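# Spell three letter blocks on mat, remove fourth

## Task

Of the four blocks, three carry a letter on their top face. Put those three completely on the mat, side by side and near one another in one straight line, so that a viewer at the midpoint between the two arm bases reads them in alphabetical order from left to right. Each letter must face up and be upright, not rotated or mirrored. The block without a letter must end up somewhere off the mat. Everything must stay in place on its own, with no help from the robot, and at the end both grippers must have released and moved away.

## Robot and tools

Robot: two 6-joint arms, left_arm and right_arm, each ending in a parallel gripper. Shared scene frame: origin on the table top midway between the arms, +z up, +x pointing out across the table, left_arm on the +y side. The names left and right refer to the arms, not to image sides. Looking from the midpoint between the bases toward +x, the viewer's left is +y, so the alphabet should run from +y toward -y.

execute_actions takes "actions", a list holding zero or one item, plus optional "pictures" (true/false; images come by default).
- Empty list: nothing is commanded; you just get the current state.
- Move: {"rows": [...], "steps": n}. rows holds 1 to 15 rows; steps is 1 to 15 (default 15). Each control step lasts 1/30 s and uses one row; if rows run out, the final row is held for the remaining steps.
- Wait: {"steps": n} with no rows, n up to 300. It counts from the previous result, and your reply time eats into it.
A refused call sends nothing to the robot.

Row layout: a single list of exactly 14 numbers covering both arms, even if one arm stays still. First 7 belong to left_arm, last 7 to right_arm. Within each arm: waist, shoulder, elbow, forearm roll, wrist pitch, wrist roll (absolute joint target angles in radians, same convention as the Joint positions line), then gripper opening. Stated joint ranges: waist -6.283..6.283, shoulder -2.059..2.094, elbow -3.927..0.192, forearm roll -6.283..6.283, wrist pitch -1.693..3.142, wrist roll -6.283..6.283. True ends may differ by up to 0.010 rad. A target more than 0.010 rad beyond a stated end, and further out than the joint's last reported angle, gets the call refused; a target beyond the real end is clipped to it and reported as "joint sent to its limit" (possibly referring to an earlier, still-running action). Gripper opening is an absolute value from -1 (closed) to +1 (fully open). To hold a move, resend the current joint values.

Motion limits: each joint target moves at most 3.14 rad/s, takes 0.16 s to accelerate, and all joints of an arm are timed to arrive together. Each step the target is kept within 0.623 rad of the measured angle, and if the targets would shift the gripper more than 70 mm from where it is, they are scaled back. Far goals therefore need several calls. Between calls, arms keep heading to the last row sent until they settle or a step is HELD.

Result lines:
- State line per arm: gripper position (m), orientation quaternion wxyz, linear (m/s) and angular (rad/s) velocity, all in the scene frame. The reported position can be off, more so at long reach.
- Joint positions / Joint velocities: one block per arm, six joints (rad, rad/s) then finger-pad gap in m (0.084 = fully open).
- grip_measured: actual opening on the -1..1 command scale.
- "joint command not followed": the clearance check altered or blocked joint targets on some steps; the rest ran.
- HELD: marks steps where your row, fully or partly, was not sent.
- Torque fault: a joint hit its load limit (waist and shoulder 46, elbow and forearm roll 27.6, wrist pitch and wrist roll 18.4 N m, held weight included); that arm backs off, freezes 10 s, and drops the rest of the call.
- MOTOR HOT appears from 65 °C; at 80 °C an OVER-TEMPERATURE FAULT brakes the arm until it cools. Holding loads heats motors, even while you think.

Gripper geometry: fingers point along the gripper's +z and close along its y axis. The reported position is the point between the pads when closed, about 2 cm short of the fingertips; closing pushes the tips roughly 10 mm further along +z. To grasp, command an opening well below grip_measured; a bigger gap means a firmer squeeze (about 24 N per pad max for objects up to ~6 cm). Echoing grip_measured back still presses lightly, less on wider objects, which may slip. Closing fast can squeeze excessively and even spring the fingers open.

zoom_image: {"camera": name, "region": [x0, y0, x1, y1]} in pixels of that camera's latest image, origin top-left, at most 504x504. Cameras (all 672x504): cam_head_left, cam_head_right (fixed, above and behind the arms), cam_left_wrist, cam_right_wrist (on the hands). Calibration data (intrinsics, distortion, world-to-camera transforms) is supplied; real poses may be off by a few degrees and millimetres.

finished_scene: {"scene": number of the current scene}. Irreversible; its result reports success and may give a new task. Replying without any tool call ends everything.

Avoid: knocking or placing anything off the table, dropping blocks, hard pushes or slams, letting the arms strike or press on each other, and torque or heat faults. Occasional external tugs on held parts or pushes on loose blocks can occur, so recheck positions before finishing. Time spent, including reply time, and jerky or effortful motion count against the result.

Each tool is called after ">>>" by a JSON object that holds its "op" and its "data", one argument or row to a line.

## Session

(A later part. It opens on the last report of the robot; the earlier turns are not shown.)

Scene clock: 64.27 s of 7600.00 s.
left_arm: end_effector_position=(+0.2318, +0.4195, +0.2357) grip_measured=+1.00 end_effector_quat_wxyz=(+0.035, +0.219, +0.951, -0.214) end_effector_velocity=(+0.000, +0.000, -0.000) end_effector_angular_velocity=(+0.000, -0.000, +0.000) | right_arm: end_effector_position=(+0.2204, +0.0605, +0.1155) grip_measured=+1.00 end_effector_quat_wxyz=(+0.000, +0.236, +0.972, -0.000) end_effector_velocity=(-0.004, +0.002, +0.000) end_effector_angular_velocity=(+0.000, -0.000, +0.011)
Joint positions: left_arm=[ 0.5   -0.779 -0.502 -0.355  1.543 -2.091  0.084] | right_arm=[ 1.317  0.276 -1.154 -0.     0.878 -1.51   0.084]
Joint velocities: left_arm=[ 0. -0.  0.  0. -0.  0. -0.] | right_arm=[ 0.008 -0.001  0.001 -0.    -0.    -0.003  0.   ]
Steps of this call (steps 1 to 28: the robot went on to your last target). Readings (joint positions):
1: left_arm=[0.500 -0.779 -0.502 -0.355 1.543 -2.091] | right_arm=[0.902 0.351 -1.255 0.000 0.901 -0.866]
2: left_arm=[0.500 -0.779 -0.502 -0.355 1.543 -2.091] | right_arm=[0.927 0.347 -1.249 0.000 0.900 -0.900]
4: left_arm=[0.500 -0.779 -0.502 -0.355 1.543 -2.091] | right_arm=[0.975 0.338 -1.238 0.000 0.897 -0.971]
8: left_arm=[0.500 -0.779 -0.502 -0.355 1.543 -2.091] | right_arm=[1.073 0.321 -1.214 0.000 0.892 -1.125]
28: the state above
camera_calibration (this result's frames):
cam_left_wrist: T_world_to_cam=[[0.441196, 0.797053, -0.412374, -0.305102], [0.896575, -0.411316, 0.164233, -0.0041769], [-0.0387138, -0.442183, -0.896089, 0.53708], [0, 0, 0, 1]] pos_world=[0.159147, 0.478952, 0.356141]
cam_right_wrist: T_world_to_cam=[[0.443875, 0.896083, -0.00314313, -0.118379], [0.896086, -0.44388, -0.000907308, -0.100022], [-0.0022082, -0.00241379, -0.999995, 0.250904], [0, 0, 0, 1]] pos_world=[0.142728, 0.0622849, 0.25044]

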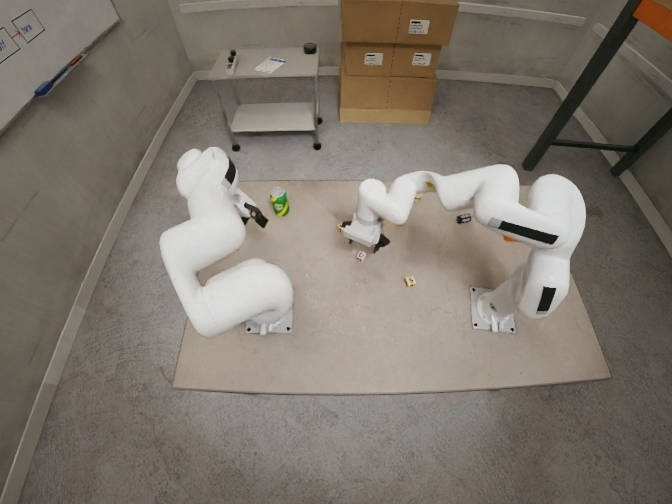

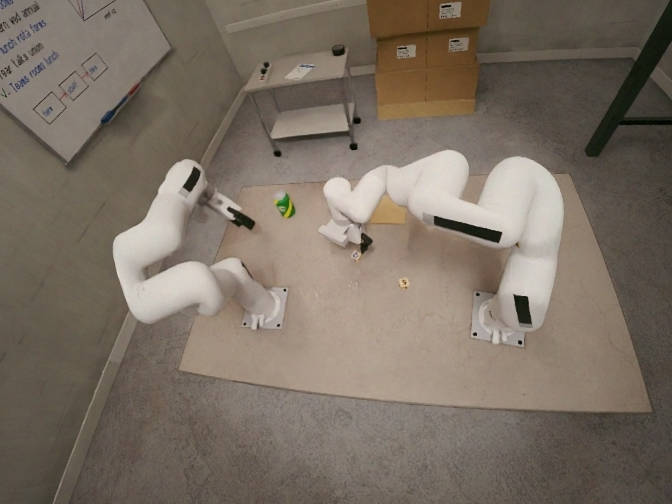

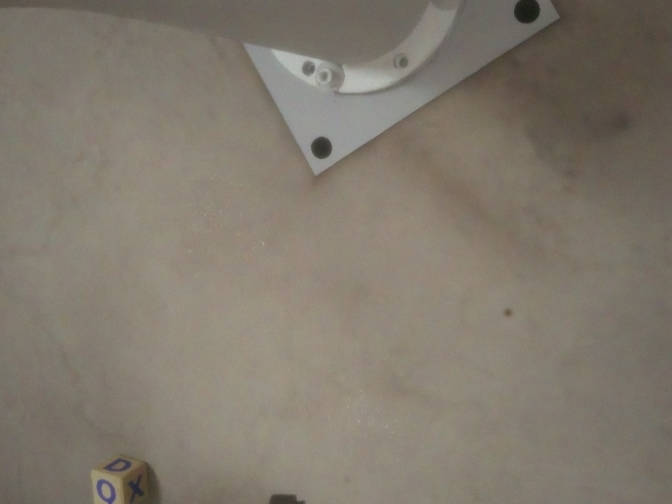

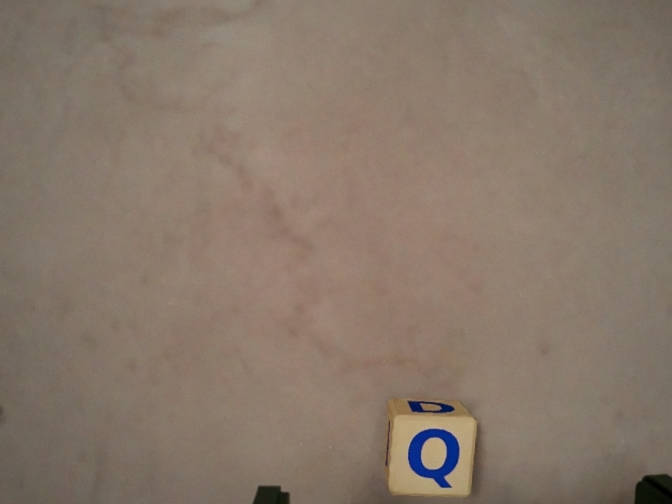

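>>> {"op": "execute_actions", "data": {
  "actions": [
    {"rows":[[0.5,-0.779,-0.502,-0.355,1.543,-2.091,1,1.313,0.276,-1.154,0,0.878,-3.056,1]]}
  ],
  "pictures": false
}}

>>> {"op": "execute_actions", "data": {
  "actions": [
    {"steps":12}
  ],
  "pictures": false
}}

>>> {"op": "execute_actions", "data": {
  "actions": [
    {"rows":[[0.5,-0.779,-0.502,-0.355,1.543,-2.091,1,1.313,0.445,-1.105,0,0.66,-3.056,1]]}
  ],
  "pictures": false
}}

>>> {"op": "execute_actions", "data": {
  "actions": [
    {"steps":8}
  ],
  "pictures": false
}}

>>> {"op": "execute_actions", "data": {
  "actions": [
    {"rows":[[0.5,-0.779,-0.502,-0.355,1.543,-2.091,1,1.313,0.445,-1.105,0,0.66,-3.056,-0.7]]}
  ],
  "pictures": false
}}

>>> {"op": "execute_actions", "data": {
  "actions": [
    {"rows":[[0.5,-0.779,-0.502,-0.355,1.543,-2.091,1,1.313,0.276,-1.154,0,0.878,-3.056,-0.7]],"steps":8}
  ],
  "pictures": false
}}

>>> {"op": "execute_actions", "data": {
  "actions": [
    {"rows":[[0.5,-0.779,-0.502,-0.355,1.543,-2.091,1,0.898,0.514,-1.509,0,0.995,-0.82,-0.7]]}
  ],
  "pictures": false
}}

>>> {"op": "execute_actions", "data": {
  "actions": [
    {"steps":30}
  ],
  "pictures": false
}}

>>> {"op": "execute_actions", "data": {
  "actions": [
    {"rows":[[0.5,-0.779,-0.502,-0.355,1.543,-2.091,1,0.898,0.62,-1.467,0,0.847,-0.82,-0.7]],"steps":10}
  ],
  "pictures": false
}}

>>> {"op": "execute_actions", "data": {
  "actions": [
    {"rows":[[0.5,-0.779,-0.502,-0.355,1.543,-2.091,1,0.898,0.649,-1.4585,0,0.809,-0.82,-0.7]]}
  ]
}}

>>> {"op": "execute_actions", "data": {
  "actions": [
    {"rows":[[0.5,-0.779,-0.502,-0.355,1.543,-2.091,1,0.898,0.649,-1.4585,0,0.809,-0.82,1]],"steps":10}
  ],
  "pictures": false
}}

>>> {"op": "execute_actions", "data": {
  "actions": [
    {"rows":[[0.5,-0.779,-0.502,-0.355,1.543,-2.091,1,0.898,0.514,-1.509,0,0.995,-0.82,1]],"steps":8}
  ],
  "pictures": false
}}

>>> {"op": "execute_actions", "data": {
  "actions": [
    {"rows":[[0.5,-0.779,-0.502,-0.355,1.543,-2.091,1,1.165,0.7175,-1.839,0,1.121,-1.436,1]]}
  ],
  "pictures": false
}}

>>> {"op": "execute_actions", "data": {
  "actions": [
    {"steps":18}
  ]
}}

Scene clock: 93.97 s of 7600.00 s.
left_arm: end_effector_position=(+0.2318, +0.4195, +0.2357) grip_measured=+1.00 end_effector_quat_wxyz=(+0.035, +0.219, +0.951, -0.214) end_effector_velocity=(-0.000, +0.000, -0.000) end_effector_angular_velocity=(-0.001, +0.001, +0.001) | right_arm: end_effector_position=(+0.2225, +0.0596, +0.1155) grip_measured=+1.00 end_effector_quat_wxyz=(-0.000, -0.280, +0.960, -0.000) end_effector_velocity=(+0.001, -0.000, +0.000) end_effector_angular_velocity=(+0.001, -0.001, +2.815)
Joint positions: left_arm=[ 0.5   -0.779 -0.502 -0.355  1.543 -2.091  0.084] | right_arm=[ 1.313  0.276 -1.154 -0.     0.878 -2.557  0.084]
Joint velocities: left_arm=[ 0.001  0.001 -0.     0.     0.    -0.     0.   ] | right_arm=[-0.002 -0.    -0.    -0.001 -0.    -2.817 -0.   ]
Steps of this call (steps 1 to 30: the robot went on to your last target; steps 31 to 100: nothing new was sent; then 25.87 s passed at rest; steps 101 to 115: all 15 steps of this action). Readings (joint positions):
101: left_arm=[0.500 -0.779 -0.502 -0.355 1.543 -2.091] | right_arm=[1.319 0.276 -1.154 0.000 0.878 -1.510]
102: left_arm=[0.500 -0.779 -0.502 -0.355 1.543 -2.091] | right_arm=[1.319 0.276 -1.154 0.000 0.878 -1.516]
104: left_arm=[0.500 -0.779 -0.502 -0.355 1.543 -2.091] | right_arm=[1.319 0.276 -1.154 0.000 0.878 -1.572]
108: left_arm=[0.500 -0.779 -0.502 -0.355 1.543 -2.091] | right_arm=[1.316 0.276 -1.154 0.000 0.878 -1.886]
115: the state above

Scene clock: 94.37 s of 7600.00 s.
left_arm: end_effector_position=(+0.2318, +0.4195, +0.2357) grip_measured=+1.00 end_effector_quat_wxyz=(+0.035, +0.219, +0.951, -0.214) end_effector_velocity=(-0.000, -0.000, -0.001) end_effector_angular_velocity=(-0.002, +0.003, -0.000) | right_arm: end_effector_position=(+0.2225, +0.0595, +0.1155) grip_measured=+1.00 end_effector_quat_wxyz=(+0.000, -0.507, +0.862, +0.000) end_effector_velocity=(+0.000, +0.000, +0.000) end_effector_angular_velocity=(+0.002, -0.001, +0.041)
Joint positions: left_arm=[ 0.5   -0.779 -0.502 -0.355  1.543 -2.091  0.084] | right_arm=[ 1.313  0.276 -1.154  0.     0.878 -3.053  0.084]
Joint velocities: left_arm=[-0.     0.003  0.    -0.     0.     0.    -0.   ] | right_arm=[ 0.    -0.     0.     0.    -0.002 -0.041  0.   ]
Steps of this call (steps 1 to 12: the robot went on to your last target). Readings (joint positions):
1: left_arm=[0.500 -0.779 -0.502 -0.355 1.543 -2.091] | right_arm=[1.313 0.276 -1.154 -0.000 0.878 -2.650]
2: left_arm=[0.500 -0.779 -0.502 -0.355 1.543 -2.091] | right_arm=[1.313 0.276 -1.154 -0.000 0.878 -2.741]
4: left_arm=[0.500 -0.779 -0.502 -0.355 1.543 -2.091] | right_arm=[1.313 0.276 -1.154 -0.000 0.878 -2.895]
8: left_arm=[0.500 -0.779 -0.502 -0.355 1.543 -2.091] | right_arm=[1.313 0.276 -1.154 -0.000 0.878 -3.034]
12: the state above

Scene clock: 94.87 s of 7600.00 s.
left_arm: end_effector_position=(+0.2318, +0.4195, +0.2357) grip_measured=+1.00 end_effector_quat_wxyz=(+0.035, +0.219, +0.951, -0.214) end_effector_velocity=(+0.000, -0.000, +0.000) end_effector_angular_velocity=(+0.001, -0.001, -0.001) | right_arm: end_effector_position=(+0.2232, +0.0610, +0.0286) grip_measured=+1.00 end_effector_quat_wxyz=(+0.002, -0.508, +0.861, +0.001) end_effector_velocity=(+0.003, +0.007, +0.005) end_effector_angular_velocity=(+0.026, -0.011, -0.001)
Joint positions: left_arm=[ 0.5   -0.779 -0.502 -0.355  1.543 -2.091  0.084] | right_arm=[ 1.313  0.442 -1.108 -0.     0.661 -3.056  0.084]
Joint velocities: left_arm=[-0.001 -0.001  0.001  0.    -0.001  0.001 -0.   ] | right_arm=[ 0.001 -0.003 -0.004  0.001 -0.021  0.001 -0.   ]
Steps of this call (steps 1 to 15: all 15 steps of this action). Readings (joint positions):
1: left_arm=[0.500 -0.779 -0.502 -0.355 1.543 -2.091] | right_arm=[1.313 0.276 -1.154 0.000 0.878 -3.054]
2: left_arm=[0.500 -0.779 -0.502 -0.355 1.543 -2.091] | right_arm=[1.313 0.279 -1.154 -0.000 0.871 -3.054]
4: left_arm=[0.500 -0.779 -0.502 -0.355 1.543 -2.091] | right_arm=[1.313 0.312 -1.148 -0.000 0.819 -3.055]
8: left_arm=[0.500 -0.779 -0.502 -0.355 1.543 -2.091] | right_arm=[1.313 0.421 -1.108 0.000 0.702 -3.056]
15: the state above

Scene clock: 95.13 s of 7600.00 s.
left_arm: end_effector_position=(+0.2318, +0.4195, +0.2357) grip_measured=+1.00 end_effector_quat_wxyz=(+0.035, +0.219, +0.951, -0.214) end_effector_velocity=(+0.000, -0.000, +0.000) end_effector_angular_velocity=(-0.000, +0.000, -0.001) | right_arm: end_effector_position=(+0.2226, +0.0597, +0.0266) grip_measured=+1.00 end_effector_quat_wxyz=(+0.000, -0.508, +0.861, +0.000) end_effector_velocity=(-0.000, -0.001, -0.002) end_effector_angular_velocity=(-0.003, +0.001, -0.000)
Joint positions: left_arm=[ 0.5   -0.779 -0.502 -0.355  1.543 -2.091  0.084] | right_arm=[ 1.313  0.444 -1.105 -0.     0.66  -3.056  0.084]
Joint velocities: left_arm=[-0.001  0.    -0.     0.     0.    -0.    -0.   ] | right_arm=[-0.     0.003  0.    -0.     0.    -0.    -0.   ]
Steps of this call (steps 1 to 8: the robot went on to your last target). Readings (joint positions):
1: left_arm=[0.500 -0.779 -0.502 -0.355 1.543 -2.091] | right_arm=[1.313 0.442 -1.107 -0.000 0.660 -3.056]
2: left_arm=[0.500 -0.779 -0.502 -0.355 1.543 -2.091] | right_arm=[1.313 0.443 -1.107 -0.000 0.660 -3.056]
4: left_arm=[0.500 -0.779 -0.502 -0.355 1.543 -2.091] | right_arm=[1.313 0.444 -1.106 -0.000 0.660 -3.056]
8: the state above

Scene clock: 95.63 s of 7600.00 s.
left_arm: end_effector_position=(+0.2318, +0.4195, +0.2357) grip_measured=+1.00 end_effector_quat_wxyz=(+0.035, +0.219, +0.951, -0.214) end_effector_velocity=(+0.000, +0.000, +0.000) end_effector_angular_velocity=(+0.001, -0.001, -0.000) | right_arm: end_effector_position=(+0.2225, +0.0595, +0.0263) grip_measured=-0.33 end_effector_quat_wxyz=(+0.000, -0.508, +0.861, +0.000) end_effector_velocity=(-0.000, -0.000, -0.000) end_effector_angular_velocity=(-0.001, +0.000, -0.000)
Joint positions: left_arm=[ 0.5   -0.779 -0.502 -0.355  1.543 -2.091  0.084] | right_arm=[ 1.313  0.445 -1.105 -0.     0.66  -3.056  0.03 ]
Joint velocities: left_arm=[-0.    -0.001 -0.     0.     0.     0.     0.   ] | right_arm=[ 0.    -0.    -0.    -0.     0.001  0.001  0.   ]
Steps of this call (steps 1 to 15: all 15 steps of this action). Readings (joint positions):
1: left_arm=[0.500 -0.779 -0.502 -0.355 1.543 -2.091] | right_arm=[1.313 0.444 -1.105 -0.000 0.660 -3.056]
2: left_arm=[0.500 -0.779 -0.502 -0.355 1.543 -2.091] | right_arm=[1.313 0.445 -1.105 -0.000 0.660 -3.056]
4: left_arm=[0.500 -0.779 -0.502 -0.355 1.543 -2.091] | right_arm=[1.313 0.445 -1.105 -0.000 0.660 -3.056]
8: left_arm=[0.500 -0.779 -0.502 -0.355 1.543 -2.091] | right_arm=[1.313 0.445 -1.105 -0.000 0.660 -3.056]
15: the state above

Scene clock: 95.90 s of 7600.00 s.
left_arm: end_effector_position=(+0.2318, +0.4195, +0.2357) grip_measured=+1.00 end_effector_quat_wxyz=(+0.035, +0.219, +0.951, -0.214) end_effector_velocity=(-0.000, +0.000, +0.000) end_effector_angular_velocity=(-0.000, +0.001, +0.000) | right_arm: end_effector_position=(+0.2248, +0.0648, +0.1052) grip_measured=-0.33 end_effector_quat_wxyz=(+0.006, -0.508, +0.861, +0.004) end_effector_velocity=(+0.013, +0.030, +0.314) end_effector_angular_velocity=(+0.170, -0.076, +0.001)
Joint positions: left_arm=[ 0.5   -0.779 -0.502 -0.355  1.543 -2.091  0.084] | right_arm=[ 1.313  0.3   -1.152 -0.     0.836 -3.056  0.03 ]
Joint velocities: left_arm=[ 0.     0.001 -0.001  0.     0.001 -0.    -0.   ] | right_arm=[ 0.001 -0.534 -0.201 -0.001  0.548  0.    -0.   ]
Steps of this call (steps 1 to 8: all 8 steps of this action). Readings (joint positions):
1: left_arm=[0.500 -0.779 -0.502 -0.355 1.543 -2.091] | right_arm=[1.313 0.445 -1.105 -0.000 0.660 -3.056]
2: left_arm=[0.500 -0.779 -0.502 -0.355 1.543 -2.091] | right_arm=[1.313 0.442 -1.106 0.000 0.667 -3.056]
4: left_arm=[0.500 -0.779 -0.502 -0.355 1.543 -2.091] | right_arm=[1.313 0.409 -1.111 0.000 0.719 -3.056]
8: the state above

Scene clock: 96.40 s of 7600.00 s.
left_arm: end_effector_position=(+0.2318, +0.4195, +0.2357) grip_measured=+1.00 end_effector_quat_wxyz=(+0.035, +0.219, +0.951, -0.214) end_effector_velocity=(-0.000, -0.000, -0.000) end_effector_angular_velocity=(-0.000, +0.000, +0.000) | right_arm: end_effector_position=(+0.3788, +0.0223, +0.1145) grip_measured=-0.33 end_effector_quat_wxyz=(+0.000, -0.101, +0.995, +0.000) end_effector_velocity=(+0.311, -0.136, +0.005) end_effector_angular_velocity=(-0.004, +0.005, -2.535)
Joint positions: left_arm=[ 0.5   -0.779 -0.502 -0.355  1.543 -2.091  0.084] | right_arm=[ 1.032  0.441 -1.393 -0.     0.951 -2.473  0.03 ]
Joint velocities: left_arm=[ 0.    -0.001  0.    -0.     0.    -0.     0.   ] | right_arm=[-0.571  0.312 -0.492 -0.     0.186  1.964  0.   ]
Steps of this call (steps 1 to 15: all 15 steps of this action). Readings (joint positions):
1: left_arm=[0.500 -0.779 -0.502 -0.355 1.543 -2.091] | right_arm=[1.313 0.287 -1.157 -0.000 0.851 -3.056]
2: left_arm=[0.500 -0.779 -0.502 -0.355 1.543 -2.091] | right_arm=[1.310 0.282 -1.161 -0.000 0.861 -3.049]
4: left_arm=[0.500 -0.779 -0.502 -0.355 1.543 -2.091] | right_arm=[1.280 0.302 -1.188 0.000 0.875 -2.997]
8: left_arm=[0.500 -0.779 -0.502 -0.355 1.543 -2.091] | right_arm=[1.177 0.361 -1.268 -0.000 0.905 -2.838]
15: the state above

Scene clock: 97.40 s of 7600.00 s.
left_arm: end_effector_position=(+0.2318, +0.4195, +0.2357) grip_measured=+1.00 end_effector_quat_wxyz=(+0.035, +0.219, +0.951, -0.214) end_effector_velocity=(-0.000, -0.000, +0.000) end_effector_angular_velocity=(-0.000, +0.000, -0.001) | right_arm: end_effector_position=(+0.4502, -0.0158, +0.1155) grip_measured=-0.33 end_effector_quat_wxyz=(+0.000, +0.712, +0.703, +0.000) end_effector_velocity=(-0.000, -0.001, -0.000) end_effector_angular_velocity=(-0.001, +0.002, -0.007)
Joint positions: left_arm=[ 0.5   -0.779 -0.502 -0.355  1.543 -2.091  0.084] | right_arm=[ 0.898  0.514 -1.509  0.     0.995 -0.821  0.03 ]
Joint velocities: left_arm=[-0.  0. -0. -0.  0.  0. -0.] | right_arm=[-0.001 -0.001  0.001  0.     0.002  0.006  0.   ]
Steps of this call (steps 1 to 30: the robot went on to your last target). Readings (joint positions):
1: left_arm=[0.500 -0.779 -0.502 -0.355 1.543 -2.091] | right_arm=[1.013 0.451 -1.409 -0.000 0.957 -2.404]
2: left_arm=[0.500 -0.779 -0.502 -0.355 1.543 -2.091] | right_arm=[0.995 0.461 -1.424 -0.000 0.963 -2.329]
4: left_arm=[0.500 -0.779 -0.502 -0.355 1.543 -2.091] | right_arm=[0.961 0.479 -1.454 -0.000 0.974 -2.159]
8: left_arm=[0.500 -0.779 -0.502 -0.355 1.543 -2.091] | right_arm=[0.915 0.504 -1.493 -0.000 0.989 -1.782]
30: the state above

Scene clock: 97.73 s of 7600.00 s.
left_arm: end_effector_position=(+0.2318, +0.4195, +0.2357) grip_measured=+1.00 end_effector_quat_wxyz=(+0.035, +0.219, +0.951, -0.214) end_effector_velocity=(-0.000, -0.000, -0.000) end_effector_angular_velocity=(-0.001, +0.001, +0.000) | right_arm: end_effector_position=(+0.4472, -0.0187, +0.0420) grip_measured=-0.33 end_effector_quat_wxyz=(-0.000, +0.712, +0.702, -0.008) end_effector_velocity=(+0.051, +0.047, +0.064) end_effector_angular_velocity=(+0.151, -0.167, +0.001)
Joint positions: left_arm=[ 0.5   -0.779 -0.502 -0.355  1.543 -2.091  0.084] | right_arm=[ 0.898  0.624 -1.461  0.     0.854 -0.82   0.03 ]
Joint velocities: left_arm=[ 0.     0.    -0.    -0.     0.001 -0.    -0.   ] | right_arm=[ 0.001 -0.044 -0.082 -0.    -0.098  0.     0.   ]
Steps of this call (steps 1 to 10: all 10 steps of this action). Readings (joint positions):
1: left_arm=[0.500 -0.779 -0.502 -0.355 1.543 -2.091] | right_arm=[0.898 0.514 -1.509 -0.000 0.995 -0.820]
2: left_arm=[0.500 -0.779 -0.502 -0.355 1.543 -2.091] | right_arm=[0.898 0.517 -1.508 -0.000 0.988 -0.820]
4: left_arm=[0.500 -0.779 -0.502 -0.355 1.543 -2.091] | right_arm=[0.898 0.544 -1.501 -0.000 0.939 -0.820]
8: left_arm=[0.500 -0.779 -0.502 -0.355 1.543 -2.091] | right_arm=[0.898 0.620 -1.462 0.000 0.863 -0.820]
10: the state above

Scene clock: 98.23 s of 7600.00 s.
left_arm: end_effector_position=(+0.2318, +0.4195, +0.2357) grip_measured=+1.00 end_effector_quat_wxyz=(+0.035, +0.219, +0.951, -0.214) end_effector_velocity=(+0.000, +0.000, +0.000) end_effector_angular_velocity=(+0.000, +0.000, +0.000) | right_arm: end_effector_position=(+0.4506, -0.0155, +0.0304) grip_measured=-0.33 end_effector_quat_wxyz=(+0.000, +0.712, +0.702, +0.001) end_effector_velocity=(-0.001, -0.001, -0.001) end_effector_angular_velocity=(-0.002, +0.002, -0.001)
Joint positions: left_arm=[ 0.5   -0.779 -0.502 -0.355  1.543 -2.091  0.084] | right_arm=[ 0.898  0.648 -1.459 -0.     0.809 -0.82   0.03 ]
Joint velocities: left_arm=[ 0.     0.001 -0.001  0.    -0.    -0.    -0.   ] | right_arm=[-0.001  0.     0.003 -0.001 -0.     0.001 -0.   ]
Steps of this call (steps 1 to 15: all 15 steps of this action). Readings (joint positions):
1: left_arm=[0.500 -0.779 -0.502 -0.355 1.543 -2.091] | right_arm=[0.898 0.622 -1.465 0.000 0.851 -0.820]
2: left_arm=[0.500 -0.779 -0.502 -0.355 1.543 -2.091] | right_arm=[0.898 0.622 -1.467 -0.000 0.844 -0.820]
4: left_arm=[0.500 -0.779 -0.502 -0.355 1.543 -2.091] | right_arm=[0.898 0.631 -1.468 -0.000 0.825 -0.820]
8: left_arm=[0.500 -0.779 -0.502 -0.355 1.543 -2.091] | right_arm=[0.898 0.647 -1.459 0.000 0.812 -0.820]
15: the state above
camera_calibration (this result's frames):
cam_left_wrist: T_world_to_cam=[[0.441196, 0.797053, -0.412374, -0.305102], [0.896575, -0.411316, 0.164233, -0.00417693], [-0.0387137, -0.442183, -0.896089, 0.53708], [0, 0, 0, 1]] pos_world=[0.159147, 0.478952, 0.356141]
cam_right_wrist: T_world_to_cam=[[0.999997, 0.00186842, -0.00175521, -0.417229], [0.00186473, -0.999996, -0.00210128, 0.0542874], [-0.00175913, 0.002098, -0.999996, 0.166028], [0, 0, 0, 1]] pos_world=[0.417418, 0.0547184, 0.16541]

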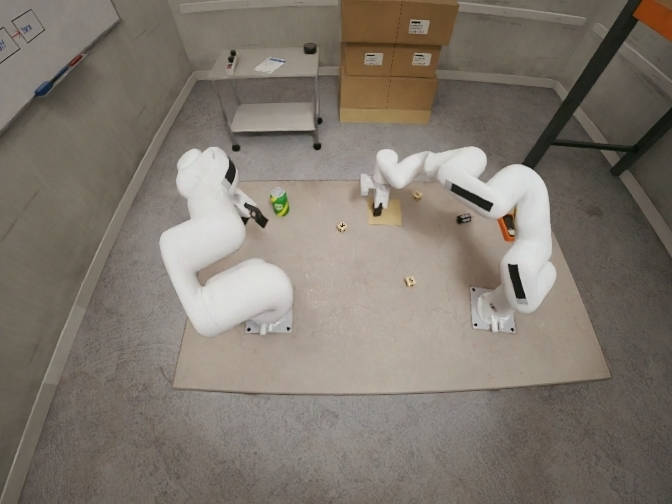

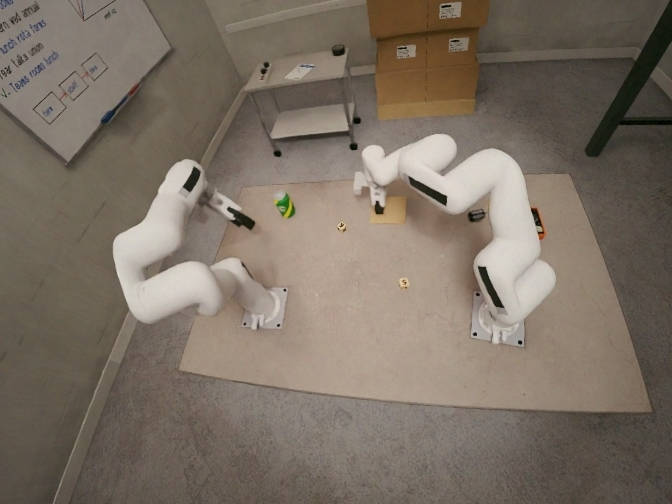

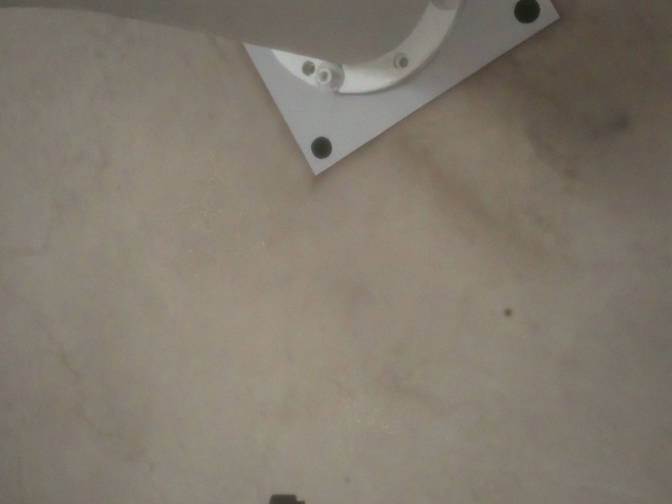

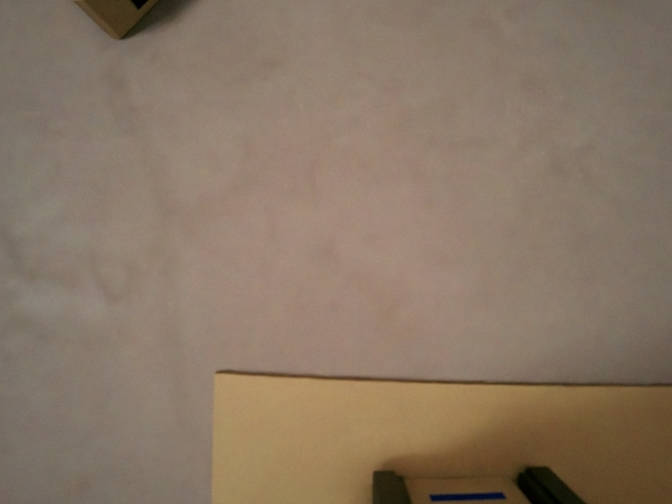

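Scene clock: 98.57 s of 7600.00 s.
left_arm: end_effector_position=(+0.2318, +0.4195, +0.2357) grip_measured=+1.00 end_effector_quat_wxyz=(+0.035, +0.219, +0.951, -0.214) end_effector_velocity=(+0.000, -0.000, -0.000) end_effector_angular_velocity=(-0.000, +0.000, -0.000) | right_arm: end_effector_position=(+0.4503, -0.0158, +0.0296) grip_measured=+0.99 end_effector_quat_wxyz=(+0.000, +0.712, +0.702, +0.000) end_effector_velocity=(+0.001, +0.001, +0.003) end_effector_angular_velocity=(+0.004, -0.005, +0.000)
Joint positions: left_arm=[ 0.5   -0.779 -0.502 -0.355  1.543 -2.091  0.084] | right_arm=[ 0.898  0.649 -1.458  0.     0.809 -0.82   0.084]
Joint velocities: left_arm=[-0.     0.001 -0.     0.     0.     0.    -0.   ] | right_arm=[-0.    -0.004 -0.001 -0.001 -0.002 -0.     0.005]
Steps of this call (steps 1 to 10: all 10 steps of this action). Readings (joint positions):
1: left_arm=[0.500 -0.779 -0.502 -0.355 1.543 -2.091] | right_arm=[0.898 0.648 -1.459 -0.000 0.809 -0.820]
2: left_arm=[0.500 -0.779 -0.502 -0.355 1.543 -2.091] | right_arm=[0.898 0.648 -1.459 -0.000 0.809 -0.820]
4: left_arm=[0.500 -0.779 -0.502 -0.355 1.543 -2.091] | right_arm=[0.898 0.649 -1.458 0.000 0.809 -0.820]
8: left_arm=[0.500 -0.779 -0.502 -0.355 1.543 -2.091] | right_arm=[0.898 0.649 -1.458 0.000 0.809 -0.820]
10: the state above

Scene clock: 98.83 s of 7600.00 s.
left_arm: end_effector_position=(+0.2318, +0.4195, +0.2357) grip_measured=+1.00 end_effector_quat_wxyz=(+0.035, +0.219, +0.951, -0.214) end_effector_velocity=(+0.000, +0.000, -0.000) end_effector_angular_velocity=(-0.000, +0.001, +0.000) | right_arm: end_effector_position=(+0.4545, -0.0120, +0.1105) grip_measured=+1.00 end_effector_quat_wxyz=(+0.000, +0.712, +0.702, +0.009) end_effector_velocity=(+0.030, +0.028, +0.297) end_effector_angular_velocity=(+0.147, -0.162, +0.000)
Joint positions: left_arm=[ 0.5   -0.779 -0.502 -0.355  1.543 -2.091  0.084] | right_arm=[ 0.898  0.526 -1.509 -0.     0.965 -0.82   0.084]
Joint velocities: left_arm=[ 0.     0.001 -0.     0.    -0.     0.     0.   ] | right_arm=[ 0.001 -0.412 -0.201 -0.     0.395  0.001  0.   ]
Steps of this call (steps 1 to 8: all 8 steps of this action). Readings (joint positions):
1: left_arm=[0.500 -0.779 -0.502 -0.355 1.543 -2.091] | right_arm=[0.898 0.649 -1.459 0.000 0.809 -0.820]
2: left_arm=[0.500 -0.779 -0.502 -0.355 1.543 -2.091] | right_arm=[0.898 0.646 -1.459 0.000 0.816 -0.820]
4: left_arm=[0.500 -0.779 -0.502 -0.355 1.543 -2.091] | right_arm=[0.898 0.618 -1.466 0.000 0.866 -0.820]
8: the state above

Scene clock: 99.33 s of 7600.00 s.
left_arm: end_effector_position=(+0.2318, +0.4195, +0.2357) grip_measured=+1.00 end_effector_quat_wxyz=(+0.035, +0.219, +0.951, -0.214) end_effector_velocity=(-0.000, -0.000, -0.000) end_effector_angular_velocity=(+0.000, -0.000, -0.001) | right_arm: end_effector_position=(+0.3694, +0.1179, +0.1149) grip_measured=+1.00 end_effector_quat_wxyz=(-0.000, +0.386, +0.923, -0.000) end_effector_velocity=(-0.190, +0.211, -0.001) end_effector_angular_velocity=(-0.001, +0.004, +1.312)
Joint positions: left_arm=[ 0.5   -0.779 -0.502 -0.355  1.543 -2.091  0.084] | right_arm=[ 1.14   0.698 -1.804  0.     1.107 -1.371  0.084]
Joint velocities: left_arm=[-0.001 -0.002  0.001  0.     0.    -0.     0.   ] | right_arm=[ 0.429  0.292 -0.481  0.003  0.192 -0.885 -0.   ]
Steps of this call (steps 1 to 15: all 15 steps of this action). Readings (joint positions):
1: left_arm=[0.500 -0.779 -0.502 -0.355 1.543 -2.091] | right_arm=[0.898 0.516 -1.514 -0.000 0.975 -0.820]
2: left_arm=[0.500 -0.779 -0.502 -0.355 1.543 -2.091] | right_arm=[0.900 0.514 -1.518 -0.000 0.984 -0.826]
4: left_arm=[0.500 -0.779 -0.502 -0.355 1.543 -2.091] | right_arm=[0.919 0.534 -1.542 -0.000 1.002 -0.881]
8: left_arm=[0.500 -0.779 -0.502 -0.355 1.543 -2.091] | right_arm=[1.008 0.602 -1.643 0.000 1.042 -1.072]
15: the state above

Scene clock: 99.93 s of 7600.00 s.
left_arm: end_effector_position=(+0.2318, +0.4195, +0.2357) grip_measured=+1.00 end_effector_quat_wxyz=(+0.035, +0.219, +0.951, -0.214) end_effector_velocity=(-0.000, -0.000, -0.000) end_effector_angular_velocity=(-0.001, +0.001, -0.000) | right_arm: end_effector_position=(+0.3587, +0.1308, +0.1158) grip_measured=+1.00 end_effector_quat_wxyz=(+0.000, +0.344, +0.939, +0.000) end_effector_velocity=(-0.001, +0.001, +0.000) end_effector_angular_velocity=(-0.000, +0.001, +0.003)
Joint positions: left_arm=[ 0.5   -0.779 -0.502 -0.355  1.543 -2.091  0.084] | right_arm=[ 1.165  0.717 -1.839 -0.     1.121 -1.436  0.084]
Joint velocities: left_arm=[-0.     0.001 -0.    -0.     0.    -0.     0.   ] | right_arm=[ 0.002  0.    -0.001  0.     0.002 -0.001  0.   ]
Steps of this call (steps 1 to 18: the robot went on to your last target). Readings (joint positions):
1: left_arm=[0.500 -0.779 -0.502 -0.355 1.543 -2.091] | right_arm=[1.152 0.706 -1.818 0.000 1.112 -1.395]
2: left_arm=[0.500 -0.779 -0.502 -0.355 1.543 -2.091] | right_arm=[1.159 0.711 -1.826 0.000 1.116 -1.411]
4: left_arm=[0.500 -0.779 -0.502 -0.355 1.543 -2.091] | right_arm=[1.163 0.715 -1.834 0.000 1.119 -1.427]
8: left_arm=[0.500 -0.779 -0.502 -0.355 1.543 -2.091] | right_arm=[1.162 0.717 -1.838 -0.000 1.121 -1.434]
18: the state above
camera_calibration (this result's frames):
cam_left_wrist: T_world_to_cam=[[0.441196, 0.797053, -0.412374, -0.305102], [0.896575, -0.411316, 0.164233, -0.00417694], [-0.0387137, -0.442183, -0.896089, 0.53708], [0, 0, 0, 1]] pos_world=[0.159147, 0.478952, 0.356141]
cam_right_wrist: T_world_to_cam=[[0.633739, 0.773543, -0.00253485, -0.294959], [0.773543, -0.633743, -0.000985921, -0.123905], [-0.0023691, -0.001336, -0.999996, 0.251622], [0, 0, 0, 1]] pos_world=[0.283369, 0.149975, 0.250751]

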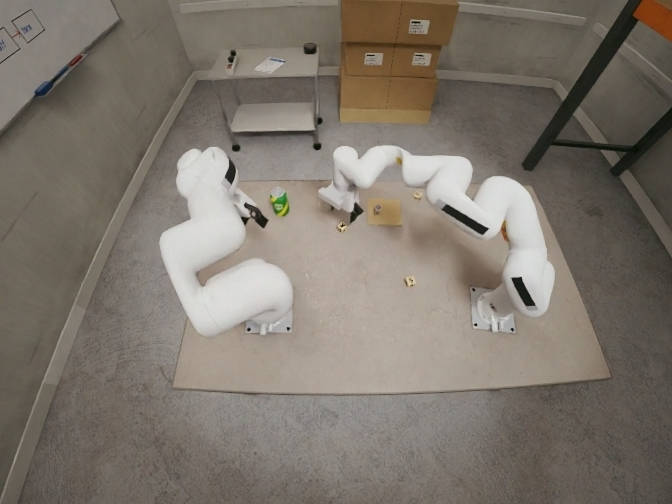

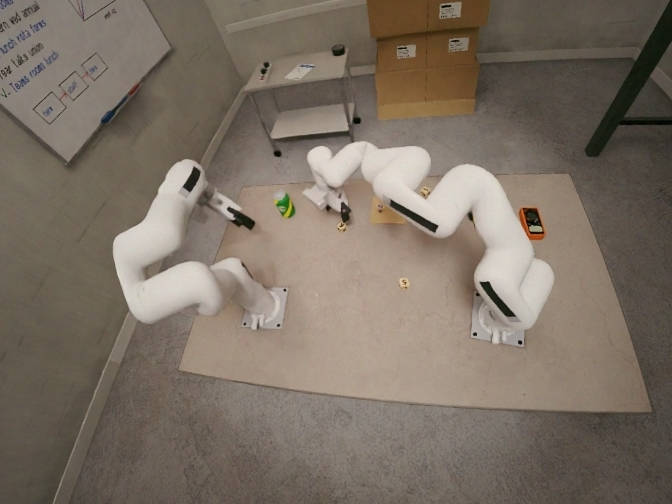

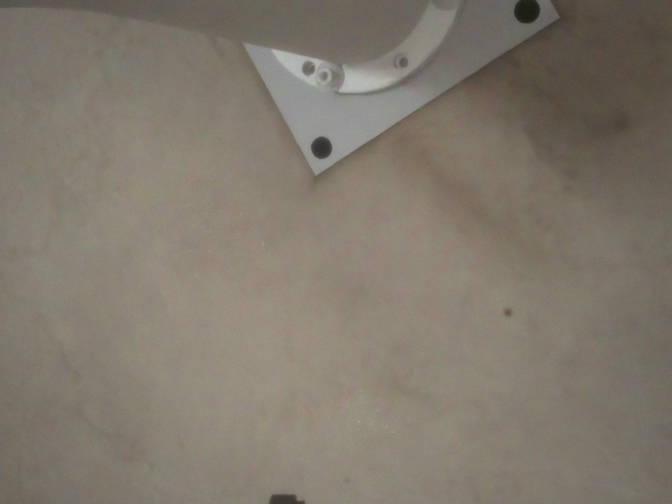

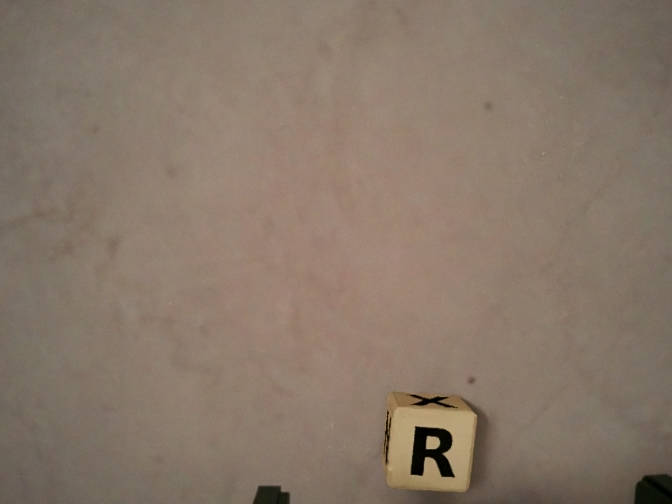

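>>> {"op": "execute_actions", "data": {
  "actions": [
    {"rows":[[0.5,-0.779,-0.502,-0.355,1.543,-2.091,1,1.162,0.7175,-1.839,0,1.121,-2.96,1]]}
  ],
  "pictures": false
}}

>>> {"op": "execute_actions", "data": {
  "actions": [
    {"steps":12}
  ],
  "pictures": false
}}

>>> {"op": "execute_actions", "data": {
  "actions": [
    {"rows":[[0.5,-0.779,-0.502,-0.355,1.543,-2.091,1,1.162,0.838,-1.7775,0,0.94,-2.96,1]]}
  ],
  "pictures": false
}}

>>> {"op": "execute_actions", "data": {
  "actions": [
    {"steps":8}
  ],
  "pictures": false
}}

>>> {"op": "execute_actions", "data": {
  "actions": [
    {"rows":[[0.5,-0.779,-0.502,-0.355,1.543,-2.091,1,1.162,0.838,-1.7775,0,0.94,-2.96,-0.7]]}
  ],
  "pictures": false
}}

>>> {"op": "execute_actions", "data": {
  "actions": [
    {"rows":[[0.5,-0.779,-0.502,-0.355,1.543,-2.091,1,1.162,0.7175,-1.839,0,1.121,-2.96,-0.7]],"steps":8}
  ],
  "pictures": false
}}

>>> {"op": "execute_actions", "data": {
  "actions": [
    {"rows":[[0.5,-0.779,-0.502,-0.355,1.543,-2.091,1,0.843,0.432,-1.383,0,0.951,-0.867,-0.7]]}
  ],
  "pictures": false
}}

>>> {"op": "execute_actions", "data": {
  "actions": [
    {"steps":28}
  ],
  "pictures": false
}}

>>> {"op": "execute_actions", "data": {
  "actions": [
    {"rows":[[0.5,-0.779,-0.502,-0.355,1.543,-2.091,1,0.843,0.55,-1.341,0,0.791,-0.867,-0.7]]}
  ]
}}

Scene clock: 117.53 s of 7600.00 s.
left_arm: end_effector_position=(+0.2318, +0.4195, +0.2357) grip_measured=+1.00 end_effector_quat_wxyz=(+0.035, +0.219, +0.951, -0.214) end_effector_velocity=(+0.000, +0.000, +0.000) end_effector_angular_velocity=(+0.001, -0.001, -0.000) | right_arm: end_effector_position=(+0.3601, +0.1300, +0.1158) grip_measured=+1.00 end_effector_quat_wxyz=(+0.000, -0.170, +0.985, +0.000) end_effector_velocity=(+0.000, -0.000, +0.000) end_effector_angular_velocity=(-0.002, -0.001, +2.812)
Joint positions: left_arm=[ 0.5   -0.779 -0.502 -0.355  1.543 -2.091  0.084] | right_arm=[ 1.162  0.718 -1.839 -0.     1.121 -2.483  0.084]
Joint velocities: left_arm=[-0.    -0.001 -0.    -0.    -0.    -0.    -0.   ] | right_arm=[-0.    -0.001  0.    -0.     0.001 -2.812  0.   ]
Steps of this call (steps 1 to 15: the robot went on to your last target; steps 16 to 90: nothing new was sent; then 14.10 s passed at rest; steps 91 to 105: all 15 steps of this action). Readings (joint positions):
91: left_arm=[0.500 -0.779 -0.502 -0.355 1.543 -2.091] | right_arm=[1.165 0.718 -1.839 0.000 1.121 -1.436]
92: left_arm=[0.500 -0.779 -0.502 -0.355 1.543 -2.091] | right_arm=[1.165 0.718 -1.839 0.000 1.121 -1.442]
94: left_arm=[0.500 -0.779 -0.502 -0.355 1.543 -2.091] | right_arm=[1.165 0.718 -1.839 0.000 1.121 -1.498]
98: left_arm=[0.500 -0.779 -0.502 -0.355 1.543 -2.091] | right_arm=[1.163 0.717 -1.839 0.000 1.121 -1.812]
105: the state above

Scene clock: 117.93 s of 7600.00 s.
left_arm: end_effector_position=(+0.2318, +0.4195, +0.2357) grip_measured=+1.00 end_effector_quat_wxyz=(+0.035, +0.219, +0.951, -0.214) end_effector_velocity=(+0.000, -0.000, +0.000) end_effector_angular_velocity=(+0.000, -0.000, -0.000) | right_arm: end_effector_position=(+0.3602, +0.1299, +0.1158) grip_measured=+1.00 end_effector_quat_wxyz=(+0.000, -0.397, +0.918, +0.000) end_effector_velocity=(+0.000, +0.000, +0.001) end_effector_angular_velocity=(+0.001, -0.001, +0.036)
Joint positions: left_arm=[ 0.5   -0.779 -0.502 -0.355  1.543 -2.091  0.084] | right_arm=[ 1.162  0.717 -1.839  0.     1.121 -2.957  0.084]
Joint velocities: left_arm=[-0. -0. -0. -0.  0. -0.  0.] | right_arm=[ 0.    -0.001 -0.    -0.     0.    -0.036  0.   ]
Steps of this call (steps 1 to 12: the robot went on to your last target). Readings (joint positions):
1: left_arm=[0.500 -0.779 -0.502 -0.355 1.543 -2.091] | right_arm=[1.162 0.717 -1.839 -0.000 1.121 -2.576]
2: left_arm=[0.500 -0.779 -0.502 -0.355 1.543 -2.091] | right_arm=[1.162 0.717 -1.839 -0.000 1.121 -2.665]
4: left_arm=[0.500 -0.779 -0.502 -0.355 1.543 -2.091] | right_arm=[1.162 0.717 -1.839 -0.000 1.121 -2.813]
8: left_arm=[0.500 -0.779 -0.502 -0.355 1.543 -2.091] | right_arm=[1.162 0.717 -1.839 -0.000 1.121 -2.941]
12: the state above

Scene clock: 118.43 s of 7600.00 s.
left_arm: end_effector_position=(+0.2318, +0.4195, +0.2357) grip_measured=+1.00 end_effector_quat_wxyz=(+0.035, +0.219, +0.951, -0.214) end_effector_velocity=(-0.000, -0.000, -0.001) end_effector_angular_velocity=(-0.002, +0.003, +0.001) | right_arm: end_effector_position=(+0.3612, +0.1316, +0.0303) grip_measured=+1.00 end_effector_quat_wxyz=(+0.003, -0.398, +0.917, +0.002) end_effector_velocity=(+0.006, +0.009, +0.014) end_effector_angular_velocity=(+0.034, -0.022, +0.000)
Joint positions: left_arm=[ 0.5   -0.779 -0.502 -0.355  1.543 -2.091  0.084] | right_arm=[ 1.162  0.834 -1.781 -0.     0.94  -2.96   0.084]
Joint velocities: left_arm=[ 0.001  0.002  0.001 -0.     0.001 -0.    -0.   ] | right_arm=[ 0.    -0.015 -0.008 -0.    -0.018  0.    -0.   ]
Steps of this call (steps 1 to 15: all 15 steps of this action). Readings (joint positions):
1: left_arm=[0.500 -0.779 -0.502 -0.355 1.543 -2.091] | right_arm=[1.162 0.718 -1.839 0.000 1.121 -2.958]
2: left_arm=[0.500 -0.779 -0.502 -0.355 1.543 -2.091] | right_arm=[1.162 0.720 -1.838 -0.000 1.114 -2.959]
4: left_arm=[0.500 -0.779 -0.502 -0.355 1.543 -2.091] | right_arm=[1.162 0.744 -1.829 -0.000 1.066 -2.959]
8: left_arm=[0.500 -0.779 -0.502 -0.355 1.543 -2.091] | right_arm=[1.162 0.826 -1.780 0.000 0.972 -2.960]
15: the state above

Scene clock: 118.70 s of 7600.00 s.
left_arm: end_effector_position=(+0.2318, +0.4195, +0.2357) grip_measured=+1.00 end_effector_quat_wxyz=(+0.035, +0.219, +0.951, -0.214) end_effector_velocity=(-0.000, +0.000, -0.000) end_effector_angular_velocity=(-0.000, +0.001, +0.000) | right_arm: end_effector_position=(+0.3600, +0.1297, +0.0266) grip_measured=+1.00 end_effector_quat_wxyz=(-0.000, -0.398, +0.917, -0.000) end_effector_velocity=(+0.001, +0.002, +0.002) end_effector_angular_velocity=(+0.005, -0.003, +0.001)
Joint positions: left_arm=[ 0.5   -0.779 -0.502 -0.355  1.543 -2.091  0.084] | right_arm=[ 1.162  0.838 -1.777  0.     0.94  -2.96   0.084]
Joint velocities: left_arm=[ 0.  0. -0.  0.  0.  0.  0.] | right_arm=[ 0.    -0.    -0.003 -0.    -0.003 -0.001  0.   ]
Steps of this call (steps 1 to 8: the robot went on to your last target). Readings (joint positions):
1: left_arm=[0.500 -0.779 -0.502 -0.355 1.543 -2.091] | right_arm=[1.162 0.834 -1.781 -0.000 0.940 -2.960]
2: left_arm=[0.500 -0.779 -0.502 -0.355 1.543 -2.091] | right_arm=[1.162 0.835 -1.780 -0.000 0.940 -2.960]
4: left_arm=[0.500 -0.779 -0.502 -0.355 1.543 -2.091] | right_arm=[1.162 0.836 -1.778 -0.000 0.940 -2.960]
8: the state above

Scene clock: 119.20 s of 7600.00 s.
left_arm: end_effector_position=(+0.2318, +0.4195, +0.2357) grip_measured=+1.00 end_effector_quat_wxyz=(+0.035, +0.219, +0.951, -0.214) end_effector_velocity=(-0.000, -0.000, -0.000) end_effector_angular_velocity=(-0.001, +0.001, -0.001) | right_arm: end_effector_position=(+0.3600, +0.1297, +0.0265) grip_measured=-0.33 end_effector_quat_wxyz=(-0.000, -0.398, +0.917, -0.000) end_effector_velocity=(-0.000, -0.001, -0.001) end_effector_angular_velocity=(-0.002, +0.001, +0.001)
Joint positions: left_arm=[ 0.5   -0.779 -0.502 -0.355  1.543 -2.091  0.084] | right_arm=[ 1.162  0.838 -1.778 -0.     0.94  -2.96   0.03 ]
Joint velocities: left_arm=[-0.     0.001 -0.     0.     0.     0.    -0.   ] | right_arm=[ 0.     0.001  0.002 -0.    -0.    -0.001 -0.   ]
Steps of this call (steps 1 to 15: all 15 steps of this action). Readings (joint positions):
1: left_arm=[0.500 -0.779 -0.502 -0.355 1.543 -2.091] | right_arm=[1.162 0.838 -1.778 -0.000 0.940 -2.960]
2: left_arm=[0.500 -0.779 -0.502 -0.355 1.543 -2.091] | right_arm=[1.162 0.838 -1.778 -0.000 0.940 -2.960]
4: left_arm=[0.500 -0.779 -0.502 -0.355 1.543 -2.091] | right_arm=[1.162 0.838 -1.778 -0.000 0.940 -2.960]
8: left_arm=[0.500 -0.779 -0.502 -0.355 1.543 -2.091] | right_arm=[1.162 0.838 -1.778 0.000 0.940 -2.960]
15: the state above

Scene clock: 119.47 s of 7600.00 s.
left_arm: end_effector_position=(+0.2318, +0.4195, +0.2357) grip_measured=+1.00 end_effector_quat_wxyz=(+0.035, +0.219, +0.951, -0.214) end_effector_velocity=(+0.000, +0.000, -0.000) end_effector_angular_velocity=(+0.000, -0.000, +0.001) | right_arm: end_effector_position=(+0.3630, +0.1343, +0.1092) grip_measured=-0.33 end_effector_quat_wxyz=(+0.007, -0.398, +0.917, +0.005) end_effector_velocity=(+0.023, +0.037, +0.333) end_effector_angular_velocity=(+0.204, -0.133, +0.003)
Joint positions: left_arm=[ 0.5   -0.779 -0.502 -0.355  1.543 -2.091  0.084] | right_arm=[ 1.162  0.73  -1.836 -0.     1.089 -2.96   0.03 ]
Joint velocities: left_arm=[ 0.     0.     0.001 -0.    -0.001  0.    -0.   ] | right_arm=[ 0.001 -0.406 -0.24  -0.002  0.402 -0.001 -0.   ]
Steps of this call (steps 1 to 8: all 8 steps of this action). Readings (joint positions):
1: left_arm=[0.500 -0.779 -0.502 -0.355 1.543 -2.091] | right_arm=[1.162 0.838 -1.778 -0.000 0.940 -2.960]
2: left_arm=[0.500 -0.779 -0.502 -0.355 1.543 -2.091] | right_arm=[1.162 0.836 -1.778 0.000 0.947 -2.960]
4: left_arm=[0.500 -0.779 -0.502 -0.355 1.543 -2.091] | right_arm=[1.162 0.812 -1.788 0.000 0.996 -2.960]
8: the state above

Scene clock: 119.97 s of 7600.00 s.
left_arm: end_effector_position=(+0.2318, +0.4195, +0.2357) grip_measured=+1.00 end_effector_quat_wxyz=(+0.035, +0.219, +0.951, -0.214) end_effector_velocity=(-0.000, +0.000, -0.000) end_effector_angular_velocity=(-0.000, +0.001, +0.001) | right_arm: end_effector_position=(+0.4382, -0.0042, +0.1162) grip_measured=-0.33 end_effector_quat_wxyz=(+0.001, +0.038, +0.999, +0.000) end_effector_velocity=(+0.105, -0.301, -0.001) end_effector_angular_velocity=(-0.006, +0.011, -2.912)
Joint positions: left_arm=[ 0.5   -0.779 -0.502 -0.355  1.543 -2.091  0.084] | right_arm=[ 0.926  0.509 -1.503 -0.     0.993 -2.3    0.03 ]
Joint velocities: left_arm=[ 0.     0.001  0.001 -0.    -0.001 -0.    -0.   ] | right_arm=[-0.49  -0.447  0.699 -0.001 -0.24   2.423 -0.   ]
Steps of this call (steps 1 to 15: all 15 steps of this action). Readings (joint positions):
1: left_arm=[0.500 -0.779 -0.502 -0.355 1.543 -2.091] | right_arm=[1.162 0.719 -1.842 -0.000 1.100 -2.960]
2: left_arm=[0.500 -0.779 -0.502 -0.355 1.543 -2.091] | right_arm=[1.160 0.712 -1.840 -0.000 1.104 -2.954]
4: left_arm=[0.500 -0.779 -0.502 -0.355 1.543 -2.091] | right_arm=[1.137 0.690 -1.797 0.000 1.093 -2.900]
8: left_arm=[0.500 -0.779 -0.502 -0.355 1.543 -2.091] | right_arm=[1.049 0.622 -1.679 -0.000 1.054 -2.728]
15: the state above

Scene clock: 120.90 s of 7600.00 s.
left_arm: end_effector_position=(+0.2318, +0.4195, +0.2357) grip_measured=+1.00 end_effector_quat_wxyz=(+0.035, +0.219, +0.951, -0.214) end_effector_velocity=(+0.000, -0.000, -0.001) end_effector_angular_velocity=(-0.000, +0.001, -0.000) | right_arm: end_effector_position=(+0.4524, -0.0559, +0.1156) grip_measured=-0.33 end_effector_quat_wxyz=(+0.000, +0.715, +0.700, -0.000) end_effector_velocity=(+0.001, -0.000, +0.001) end_effector_angular_velocity=(+0.002, -0.002, -0.006)
Joint positions: left_arm=[ 0.5   -0.779 -0.502 -0.355  1.543 -2.091  0.084] | right_arm=[ 0.843  0.432 -1.383 -0.     0.951 -0.867  0.03 ]
Joint velocities: left_arm=[-0.001  0.001  0.001  0.    -0.001 -0.     0.   ] | right_arm=[-0.001 -0.001  0.     0.    -0.001  0.004 -0.   ]
Steps of this call (steps 1 to 28: the robot went on to your last target). Readings (joint positions):
1: left_arm=[0.500 -0.779 -0.502 -0.355 1.543 -2.091] | right_arm=[0.910 0.494 -1.480 -0.000 0.985 -2.216]
2: left_arm=[0.500 -0.779 -0.502 -0.355 1.543 -2.091] | right_arm=[0.896 0.481 -1.459 -0.000 0.978 -2.125]
4: left_arm=[0.500 -0.779 -0.502 -0.355 1.543 -2.091] | right_arm=[0.871 0.459 -1.426 -0.000 0.966 -1.938]
8: left_arm=[0.500 -0.779 -0.502 -0.355 1.543 -2.091] | right_arm=[0.850 0.438 -1.393 0.000 0.955 -1.558]
28: the state above

Scene clock: 121.40 s of 7600.00 s.
left_arm: end_effector_position=(+0.2318, +0.4195, +0.2357) grip_measured=+1.00 end_effector_quat_wxyz=(+0.035, +0.219, +0.951, -0.214) end_effector_velocity=(-0.000, -0.000, -0.000) end_effector_angular_velocity=(-0.001, +0.001, -0.001) | right_arm: end_effector_position=(+0.4546, -0.0542, +0.0473) grip_measured=-0.33 end_effector_quat_wxyz=(+0.000, +0.715, +0.699, +0.003) end_effector_velocity=(-0.006, -0.006, -0.012) end_effector_angular_velocity=(-0.015, +0.018, +0.001)
Joint positions: left_arm=[ 0.5   -0.779 -0.502 -0.355  1.543 -2.091  0.084] | right_arm=[ 0.843  0.547 -1.344 -0.     0.791 -0.867  0.03 ]
Joint velocities: left_arm=[-0.     0.001  0.001  0.    -0.     0.    -0.   ] | right_arm=[-0.001  0.01   0.017 -0.    -0.004 -0.001 -0.   ]
Steps of this call (steps 1 to 15: all 15 steps of this action). Readings (joint positions):
1: left_arm=[0.500 -0.779 -0.502 -0.355 1.543 -2.091] | right_arm=[0.843 0.432 -1.383 -0.000 0.951 -0.867]
2: left_arm=[0.500 -0.779 -0.502 -0.355 1.543 -2.091] | right_arm=[0.843 0.435 -1.382 -0.000 0.944 -0.867]
4: left_arm=[0.500 -0.779 -0.502 -0.355 1.543 -2.091] | right_arm=[0.843 0.464 -1.376 -0.000 0.894 -0.867]
8: left_arm=[0.500 -0.779 -0.502 -0.355 1.543 -2.091] | right_arm=[0.843 0.548 -1.336 0.000 0.809 -0.867]
15: the state above
camera_calibration (this result's frames):
cam_left_wrist: T_world_to_cam=[[0.441196, 0.797053, -0.412374, -0.305102], [0.896575, -0.411316, 0.164233, -0.00417689], [-0.0387137, -0.442183, -0.896089, 0.53708], [0, 0, 0, 1]] pos_world=[0.159147, 0.478952, 0.356141]
cam_right_wrist: T_world_to_cam=[[0.99998, -0.00609897, 0.00168374, -0.421731], [-0.00609081, -0.99997, -0.0048142, 0.0193776], [0.00171305, 0.00480385, -0.999987, 0.181543], [0, 0, 0, 1]] pos_world=[0.42153, 0.0159327, 0.182344]

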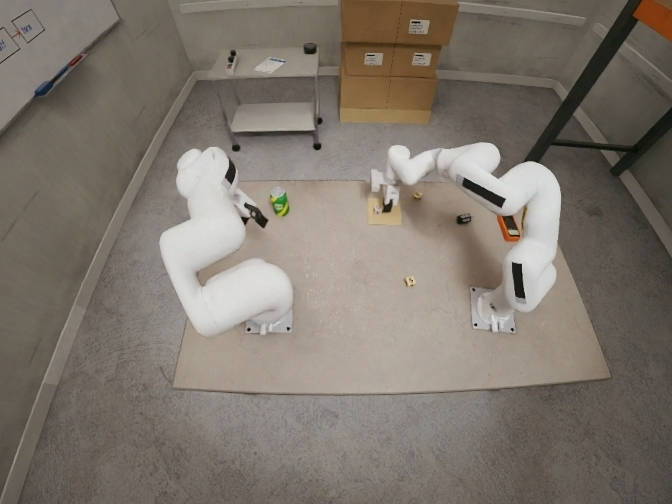

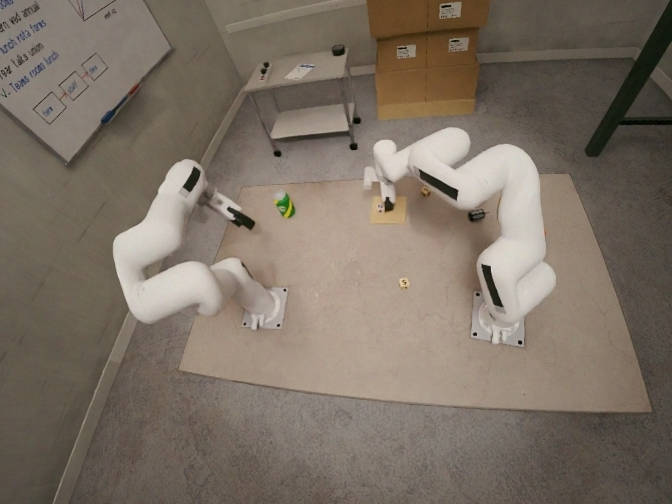

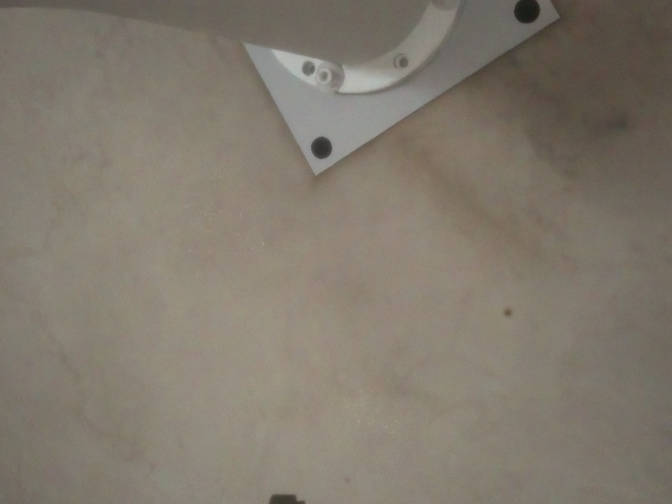

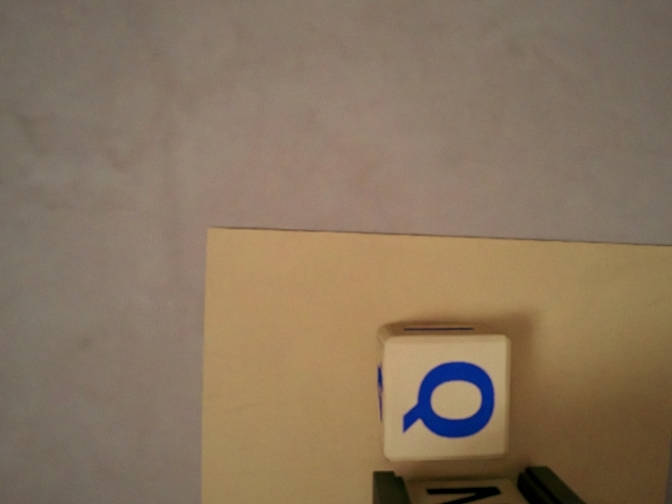

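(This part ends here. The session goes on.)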